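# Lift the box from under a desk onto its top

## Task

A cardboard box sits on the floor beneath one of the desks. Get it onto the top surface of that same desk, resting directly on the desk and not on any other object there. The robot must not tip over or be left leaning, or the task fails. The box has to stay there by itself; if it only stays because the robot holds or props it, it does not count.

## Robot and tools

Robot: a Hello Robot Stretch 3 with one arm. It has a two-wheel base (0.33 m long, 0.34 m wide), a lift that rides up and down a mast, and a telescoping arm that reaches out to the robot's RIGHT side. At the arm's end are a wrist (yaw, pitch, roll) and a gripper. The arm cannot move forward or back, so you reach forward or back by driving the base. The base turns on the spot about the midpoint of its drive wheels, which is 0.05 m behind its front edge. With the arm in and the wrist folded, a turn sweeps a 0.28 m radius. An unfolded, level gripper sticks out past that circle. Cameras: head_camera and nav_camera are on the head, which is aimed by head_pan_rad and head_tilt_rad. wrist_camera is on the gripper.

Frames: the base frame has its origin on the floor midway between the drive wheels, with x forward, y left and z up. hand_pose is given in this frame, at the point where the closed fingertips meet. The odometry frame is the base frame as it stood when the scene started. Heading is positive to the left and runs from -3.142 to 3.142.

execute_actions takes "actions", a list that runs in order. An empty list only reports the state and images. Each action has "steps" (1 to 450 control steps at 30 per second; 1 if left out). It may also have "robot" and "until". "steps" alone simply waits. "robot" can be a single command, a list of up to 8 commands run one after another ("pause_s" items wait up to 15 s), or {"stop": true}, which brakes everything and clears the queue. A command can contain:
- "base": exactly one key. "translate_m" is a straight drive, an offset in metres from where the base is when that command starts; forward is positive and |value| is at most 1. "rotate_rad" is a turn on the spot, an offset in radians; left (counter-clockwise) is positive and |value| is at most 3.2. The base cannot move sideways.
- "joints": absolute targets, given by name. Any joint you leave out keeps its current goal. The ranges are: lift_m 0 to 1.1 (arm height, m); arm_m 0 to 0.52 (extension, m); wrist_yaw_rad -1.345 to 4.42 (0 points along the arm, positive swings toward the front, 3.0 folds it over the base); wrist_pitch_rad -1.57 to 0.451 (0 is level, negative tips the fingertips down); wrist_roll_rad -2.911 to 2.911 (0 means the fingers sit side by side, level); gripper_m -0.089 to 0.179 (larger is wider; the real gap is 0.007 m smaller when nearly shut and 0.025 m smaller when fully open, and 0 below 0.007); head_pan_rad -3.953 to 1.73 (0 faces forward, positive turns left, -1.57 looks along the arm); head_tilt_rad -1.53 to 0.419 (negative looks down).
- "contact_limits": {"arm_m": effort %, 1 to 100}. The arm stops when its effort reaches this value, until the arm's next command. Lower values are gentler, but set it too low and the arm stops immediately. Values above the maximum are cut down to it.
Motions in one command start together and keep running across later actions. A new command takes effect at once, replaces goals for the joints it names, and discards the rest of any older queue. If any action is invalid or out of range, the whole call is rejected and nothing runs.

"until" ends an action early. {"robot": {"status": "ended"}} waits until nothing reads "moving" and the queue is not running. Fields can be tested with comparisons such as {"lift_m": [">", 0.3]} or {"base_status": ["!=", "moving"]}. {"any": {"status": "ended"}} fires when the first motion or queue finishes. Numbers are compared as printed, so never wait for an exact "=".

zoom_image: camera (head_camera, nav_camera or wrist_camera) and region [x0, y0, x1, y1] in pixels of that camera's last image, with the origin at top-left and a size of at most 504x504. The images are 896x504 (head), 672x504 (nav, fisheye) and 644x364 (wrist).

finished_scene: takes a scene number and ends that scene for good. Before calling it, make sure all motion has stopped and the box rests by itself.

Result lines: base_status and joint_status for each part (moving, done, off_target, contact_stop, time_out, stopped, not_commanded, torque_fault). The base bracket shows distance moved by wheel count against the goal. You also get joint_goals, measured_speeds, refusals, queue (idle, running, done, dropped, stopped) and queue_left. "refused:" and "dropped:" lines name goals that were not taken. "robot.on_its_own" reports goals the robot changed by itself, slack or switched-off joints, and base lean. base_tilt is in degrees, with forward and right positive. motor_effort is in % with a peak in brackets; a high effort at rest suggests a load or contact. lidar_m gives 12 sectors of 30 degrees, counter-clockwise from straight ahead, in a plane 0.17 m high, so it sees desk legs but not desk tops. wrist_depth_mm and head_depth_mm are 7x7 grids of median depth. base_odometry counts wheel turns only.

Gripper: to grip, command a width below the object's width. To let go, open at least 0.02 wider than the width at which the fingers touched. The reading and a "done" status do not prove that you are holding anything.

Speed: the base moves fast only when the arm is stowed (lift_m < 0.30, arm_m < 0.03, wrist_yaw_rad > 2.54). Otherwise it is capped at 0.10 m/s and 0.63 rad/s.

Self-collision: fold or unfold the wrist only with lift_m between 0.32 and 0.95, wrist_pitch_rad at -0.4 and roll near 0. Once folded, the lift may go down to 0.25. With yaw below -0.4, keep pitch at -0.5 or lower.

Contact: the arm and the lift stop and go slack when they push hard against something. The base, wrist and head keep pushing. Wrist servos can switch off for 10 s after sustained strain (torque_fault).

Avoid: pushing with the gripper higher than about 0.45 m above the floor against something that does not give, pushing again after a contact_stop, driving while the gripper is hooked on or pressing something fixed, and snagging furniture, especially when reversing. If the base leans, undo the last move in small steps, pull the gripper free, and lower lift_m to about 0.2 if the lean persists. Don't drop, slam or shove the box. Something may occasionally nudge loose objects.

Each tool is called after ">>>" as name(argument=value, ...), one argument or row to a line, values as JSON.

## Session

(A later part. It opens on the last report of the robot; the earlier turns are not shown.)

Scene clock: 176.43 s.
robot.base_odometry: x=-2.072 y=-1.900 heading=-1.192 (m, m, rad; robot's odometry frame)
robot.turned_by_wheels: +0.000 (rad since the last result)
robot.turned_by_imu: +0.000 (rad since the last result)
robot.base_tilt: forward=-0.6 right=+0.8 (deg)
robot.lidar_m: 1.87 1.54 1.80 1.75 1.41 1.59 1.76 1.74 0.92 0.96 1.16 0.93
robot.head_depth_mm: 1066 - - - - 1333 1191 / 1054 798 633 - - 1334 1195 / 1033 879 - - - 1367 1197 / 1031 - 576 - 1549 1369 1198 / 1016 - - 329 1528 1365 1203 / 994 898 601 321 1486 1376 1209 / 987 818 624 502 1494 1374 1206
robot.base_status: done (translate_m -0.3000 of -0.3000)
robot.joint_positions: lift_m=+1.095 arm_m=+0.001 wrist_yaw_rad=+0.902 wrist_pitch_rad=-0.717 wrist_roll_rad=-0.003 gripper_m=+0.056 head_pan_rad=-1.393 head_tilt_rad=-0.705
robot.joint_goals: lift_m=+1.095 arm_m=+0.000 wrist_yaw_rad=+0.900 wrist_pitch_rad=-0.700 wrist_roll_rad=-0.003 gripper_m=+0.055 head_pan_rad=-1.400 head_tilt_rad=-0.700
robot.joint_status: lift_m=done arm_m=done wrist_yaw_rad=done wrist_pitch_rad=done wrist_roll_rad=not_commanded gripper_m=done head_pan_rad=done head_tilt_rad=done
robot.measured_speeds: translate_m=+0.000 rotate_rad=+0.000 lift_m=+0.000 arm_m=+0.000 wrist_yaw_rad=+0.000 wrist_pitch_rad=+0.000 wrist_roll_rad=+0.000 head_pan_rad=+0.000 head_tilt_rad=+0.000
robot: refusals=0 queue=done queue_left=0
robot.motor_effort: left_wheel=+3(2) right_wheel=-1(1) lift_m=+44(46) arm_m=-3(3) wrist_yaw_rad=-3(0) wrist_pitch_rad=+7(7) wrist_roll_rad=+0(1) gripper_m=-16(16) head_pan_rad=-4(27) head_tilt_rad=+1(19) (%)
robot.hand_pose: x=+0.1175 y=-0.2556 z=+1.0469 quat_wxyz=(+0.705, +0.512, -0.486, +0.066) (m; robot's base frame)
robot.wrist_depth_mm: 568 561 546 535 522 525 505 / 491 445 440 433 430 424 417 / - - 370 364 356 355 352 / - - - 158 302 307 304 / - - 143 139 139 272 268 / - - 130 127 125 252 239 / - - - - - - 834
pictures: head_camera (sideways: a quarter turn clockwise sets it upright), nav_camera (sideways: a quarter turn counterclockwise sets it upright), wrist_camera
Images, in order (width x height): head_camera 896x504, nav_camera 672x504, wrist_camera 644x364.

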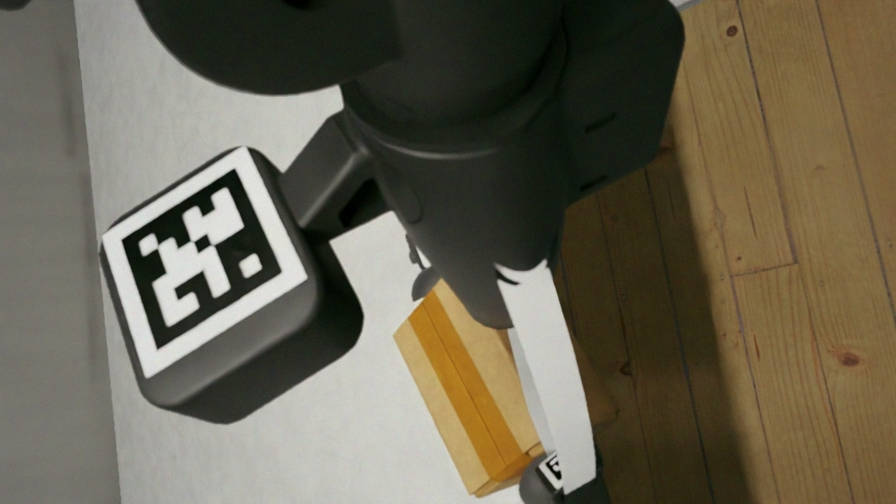

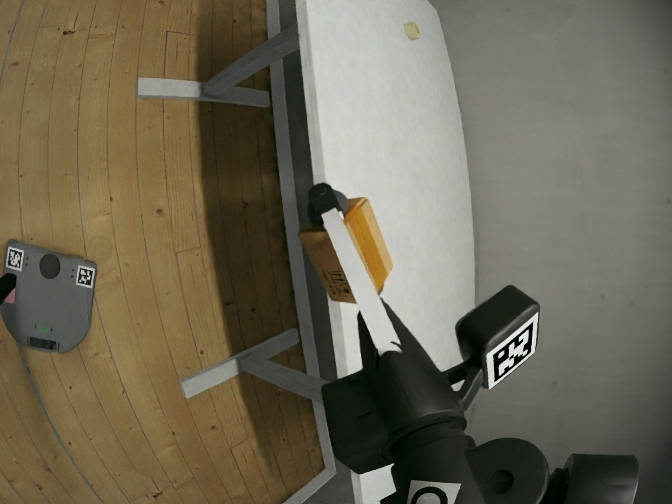

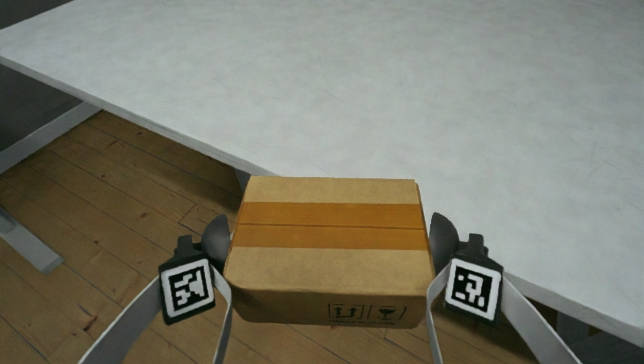

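>>> execute_actions(
  actions=[
    {"robot":[{"joints":{"wrist_yaw_rad":0.4,"arm_m":0.3}},{"joints":{"lift_m":1.045}}],"steps":450,"until":{"robot":{"status":"ended"}}},
  ],
)

Scene clock: 186.43 s.
robot.base_odometry: x=-2.072 y=-1.900 heading=-1.192 (m, m, rad; robot's odometry frame)
robot.turned_by_wheels: +0.000 (rad since the last result)
robot.turned_by_imu: +0.000 (rad since the last result)
robot.base_tilt: forward=-0.5 right=+0.9 (deg)
robot.lidar_m: 1.86 1.54 1.80 1.74 1.41 1.59 1.76 1.73 0.93 0.96 1.16 0.93
robot.head_depth_mm: - - 606 533 1500 1350 1192 / - - 590 522 1584 1361 1193 / 1034 839 592 508 1573 1362 1197 / 1028 808 614 509 1602 1360 1201 / 1008 813 618 498 1586 1361 1208 / 998 816 620 500 1553 1368 1202 / 985 822 622 502 1525 1376 1212
robot.base_status: done (translate_m -0.3000 of -0.3000)
robot.joint_positions: lift_m=+1.045 arm_m=+0.300 wrist_yaw_rad=+0.400 wrist_pitch_rad=-0.717 wrist_roll_rad=-0.003 gripper_m=+0.056 head_pan_rad=-1.393 head_tilt_rad=-0.705
robot.joint_goals: lift_m=+1.045 arm_m=+0.300 wrist_yaw_rad=+0.400 wrist_pitch_rad=-0.700 wrist_roll_rad=-0.003 gripper_m=+0.055 head_pan_rad=-1.400 head_tilt_rad=-0.700
robot.joint_status: lift_m=done arm_m=done wrist_yaw_rad=done wrist_pitch_rad=done wrist_roll_rad=not_commanded gripper_m=done head_pan_rad=done head_tilt_rad=done
robot.measured_speeds: translate_m=+0.000 rotate_rad=+0.000 lift_m=+0.000 arm_m=+0.000 wrist_yaw_rad=+0.000 wrist_pitch_rad=+0.000 wrist_roll_rad=+0.000 head_pan_rad=+0.000 head_tilt_rad=+0.000
robot: refusals=0 queue=done queue_left=0
robot.motor_effort: left_wheel=+3(3) right_wheel=-2(1) lift_m=+34(43) arm_m=+3(5) wrist_yaw_rad=+2(0) wrist_pitch_rad=+7(7) wrist_roll_rad=+1(1) gripper_m=-16(16) head_pan_rad=-4(5) head_tilt_rad=+2(2) (%)
robot.hand_pose: x=+0.0474 y=-0.6080 z=+0.9972 quat_wxyz=(+0.699, +0.375, -0.598, -0.111) (m; robot's base frame)
robot.wrist_depth_mm: 449 437 433 421 417 409 402 / 359 356 346 342 338 336 327 / 301 296 293 285 283 282 277 / 258 253 253 157 239 243 242 / 226 223 143 139 139 214 211 / 200 201 130 127 125 195 190 / 180 178 174 173 172 173 172
pictures: head_camera (sideways: a quarter turn clockwise sets it upright), nav_camera (sideways: a quarter turn counterclockwise sets it upright), wrist_camera
Images, in order (width x height): head_camera 896x504, nav_camera 672x504, wrist_camera 644x364.

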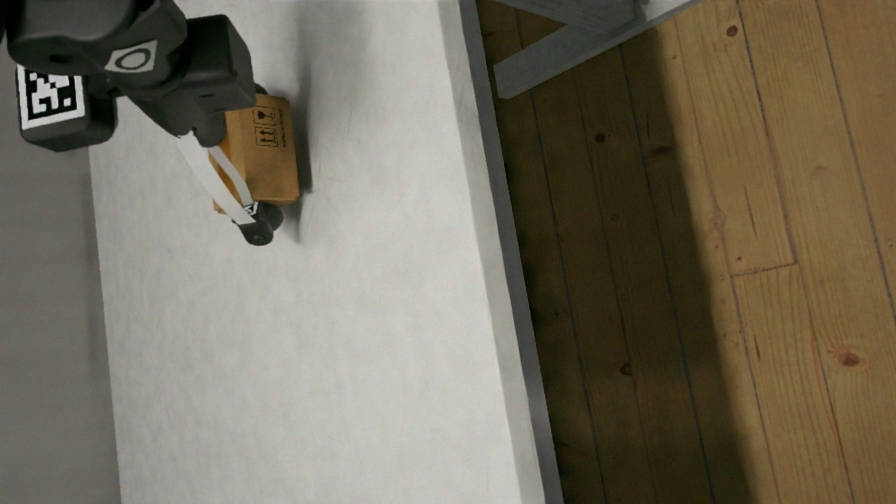

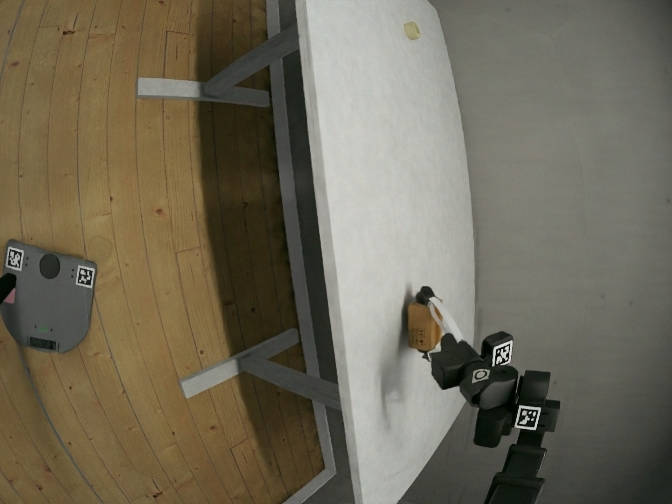

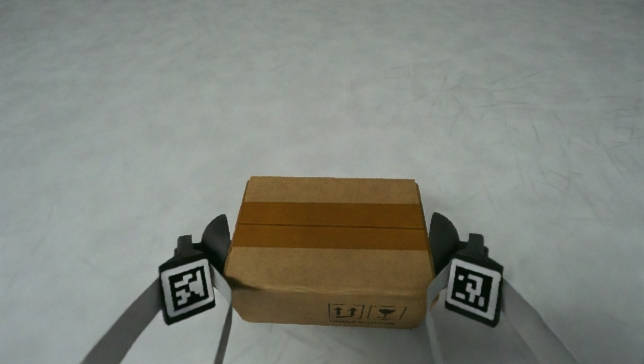

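>>> execute_actions(
  actions=[
    {"robot":[{"joints":{"lift_m":1.026}},{"joints":{"gripper_m":0.16}},{"joints":{"lift_m":1.095}}],"steps":450,"until":{"robot":{"status":"ended"}}},
  ],
)

Scene clock: 198.10 s.
robot.base_odometry: x=-2.072 y=-1.900 heading=-1.192 (m, m, rad; robot's odometry frame)
robot.turned_by_wheels: +0.000 (rad since the last result)
robot.turned_by_imu: +0.000 (rad since the last result)
robot.base_tilt: forward=-0.6 right=+0.9 (deg)
robot.lidar_m: 1.86 1.54 1.80 1.74 1.41 1.60 1.76 1.74 0.92 0.96 1.16 0.93
robot.head_depth_mm: - 757 607 533 1506 1368 1188 / 1060 764 592 521 1576 1359 1191 / 1043 770 590 509 1577 1355 1193 / 1029 810 614 509 1577 1370 1202 / 1009 814 617 499 1587 1368 1202 / 997 814 621 501 1571 1366 1206 / 987 820 625 502 1534 1385 1207
robot.base_status: done (translate_m -0.3000 of -0.3000)
robot.joint_positions: lift_m=+1.095 arm_m=+0.300 wrist_yaw_rad=+0.400 wrist_pitch_rad=-0.717 wrist_roll_rad=-0.003 gripper_m=+0.160 head_pan_rad=-1.393 head_tilt_rad=-0.705
robot.joint_goals: lift_m=+1.095 arm_m=+0.300 wrist_yaw_rad=+0.400 wrist_pitch_rad=-0.700 wrist_roll_rad=-0.003 gripper_m=+0.160 head_pan_rad=-1.400 head_tilt_rad=-0.700
robot.joint_status: lift_m=done arm_m=done wrist_yaw_rad=done wrist_pitch_rad=done wrist_roll_rad=not_commanded gripper_m=done head_pan_rad=done head_tilt_rad=done
robot.measured_speeds: translate_m=+0.000 rotate_rad=+0.000 lift_m=+0.000 arm_m=+0.000 wrist_yaw_rad=+0.000 wrist_pitch_rad=+0.000 wrist_roll_rad=+0.000 head_pan_rad=+0.000 head_tilt_rad=+0.000
robot: refusals=0 queue=done queue_left=0
robot.motor_effort: left_wheel=+3(3) right_wheel=-2(1) lift_m=+43(45) arm_m=+3(3) wrist_yaw_rad=+0(1) wrist_pitch_rad=+7(7) wrist_roll_rad=+1(0) gripper_m=+0(82) head_pan_rad=-4(3) head_tilt_rad=+1(1) (%)
robot.hand_pose: x=+0.0474 y=-0.6080 z=+1.0469 quat_wxyz=(+0.699, +0.375, -0.598, -0.111) (m; robot's base frame)
robot.wrist_depth_mm: 560 551 546 536 525 521 509 / 450 450 439 432 429 415 416 / 377 375 366 363 358 359 348 / 327 318 317 311 310 306 304 / 284 288 278 276 274 275 268 / 253 - 249 196 238 241 241 / 226 224 220 183 213 220 216
pictures: head_camera (sideways: a quarter turn clockwise sets it upright), nav_camera (sideways: a quarter turn counterclockwise sets it upright), wrist_camera
Images, in order (width x height): head_camera 896x504, nav_camera 672x504, wrist_camera 644x364.

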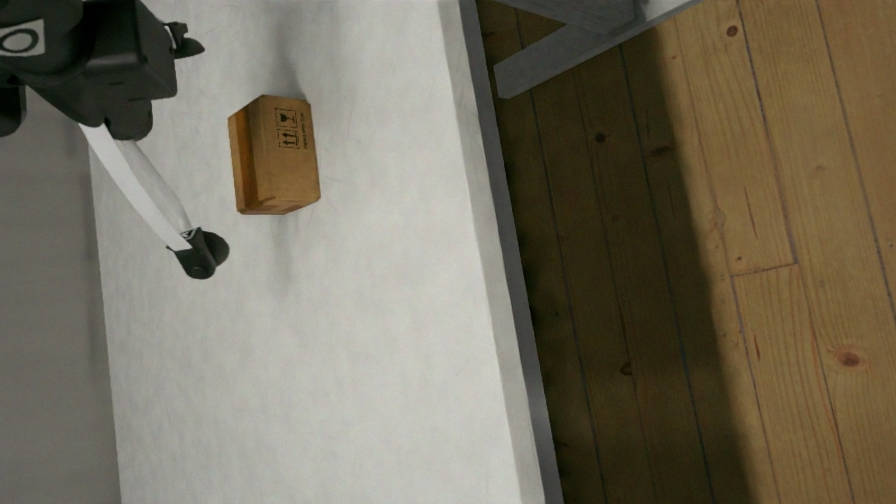

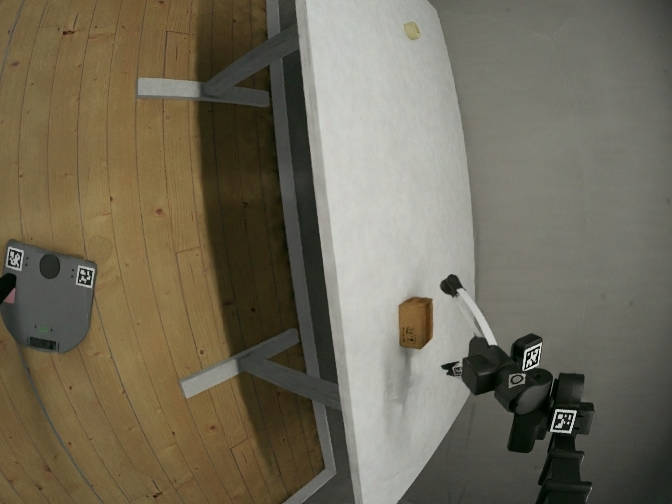

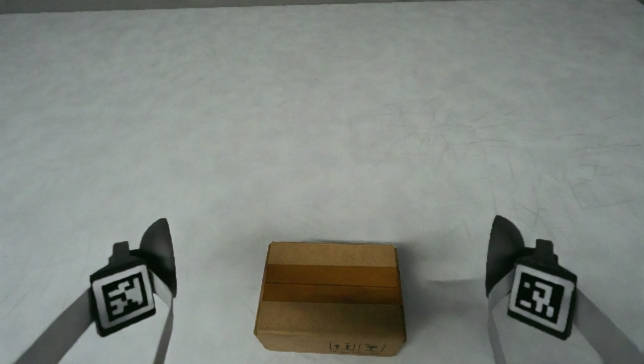

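>>> finished_scene(
  scene=2,
)

The scene is finished: the task was done.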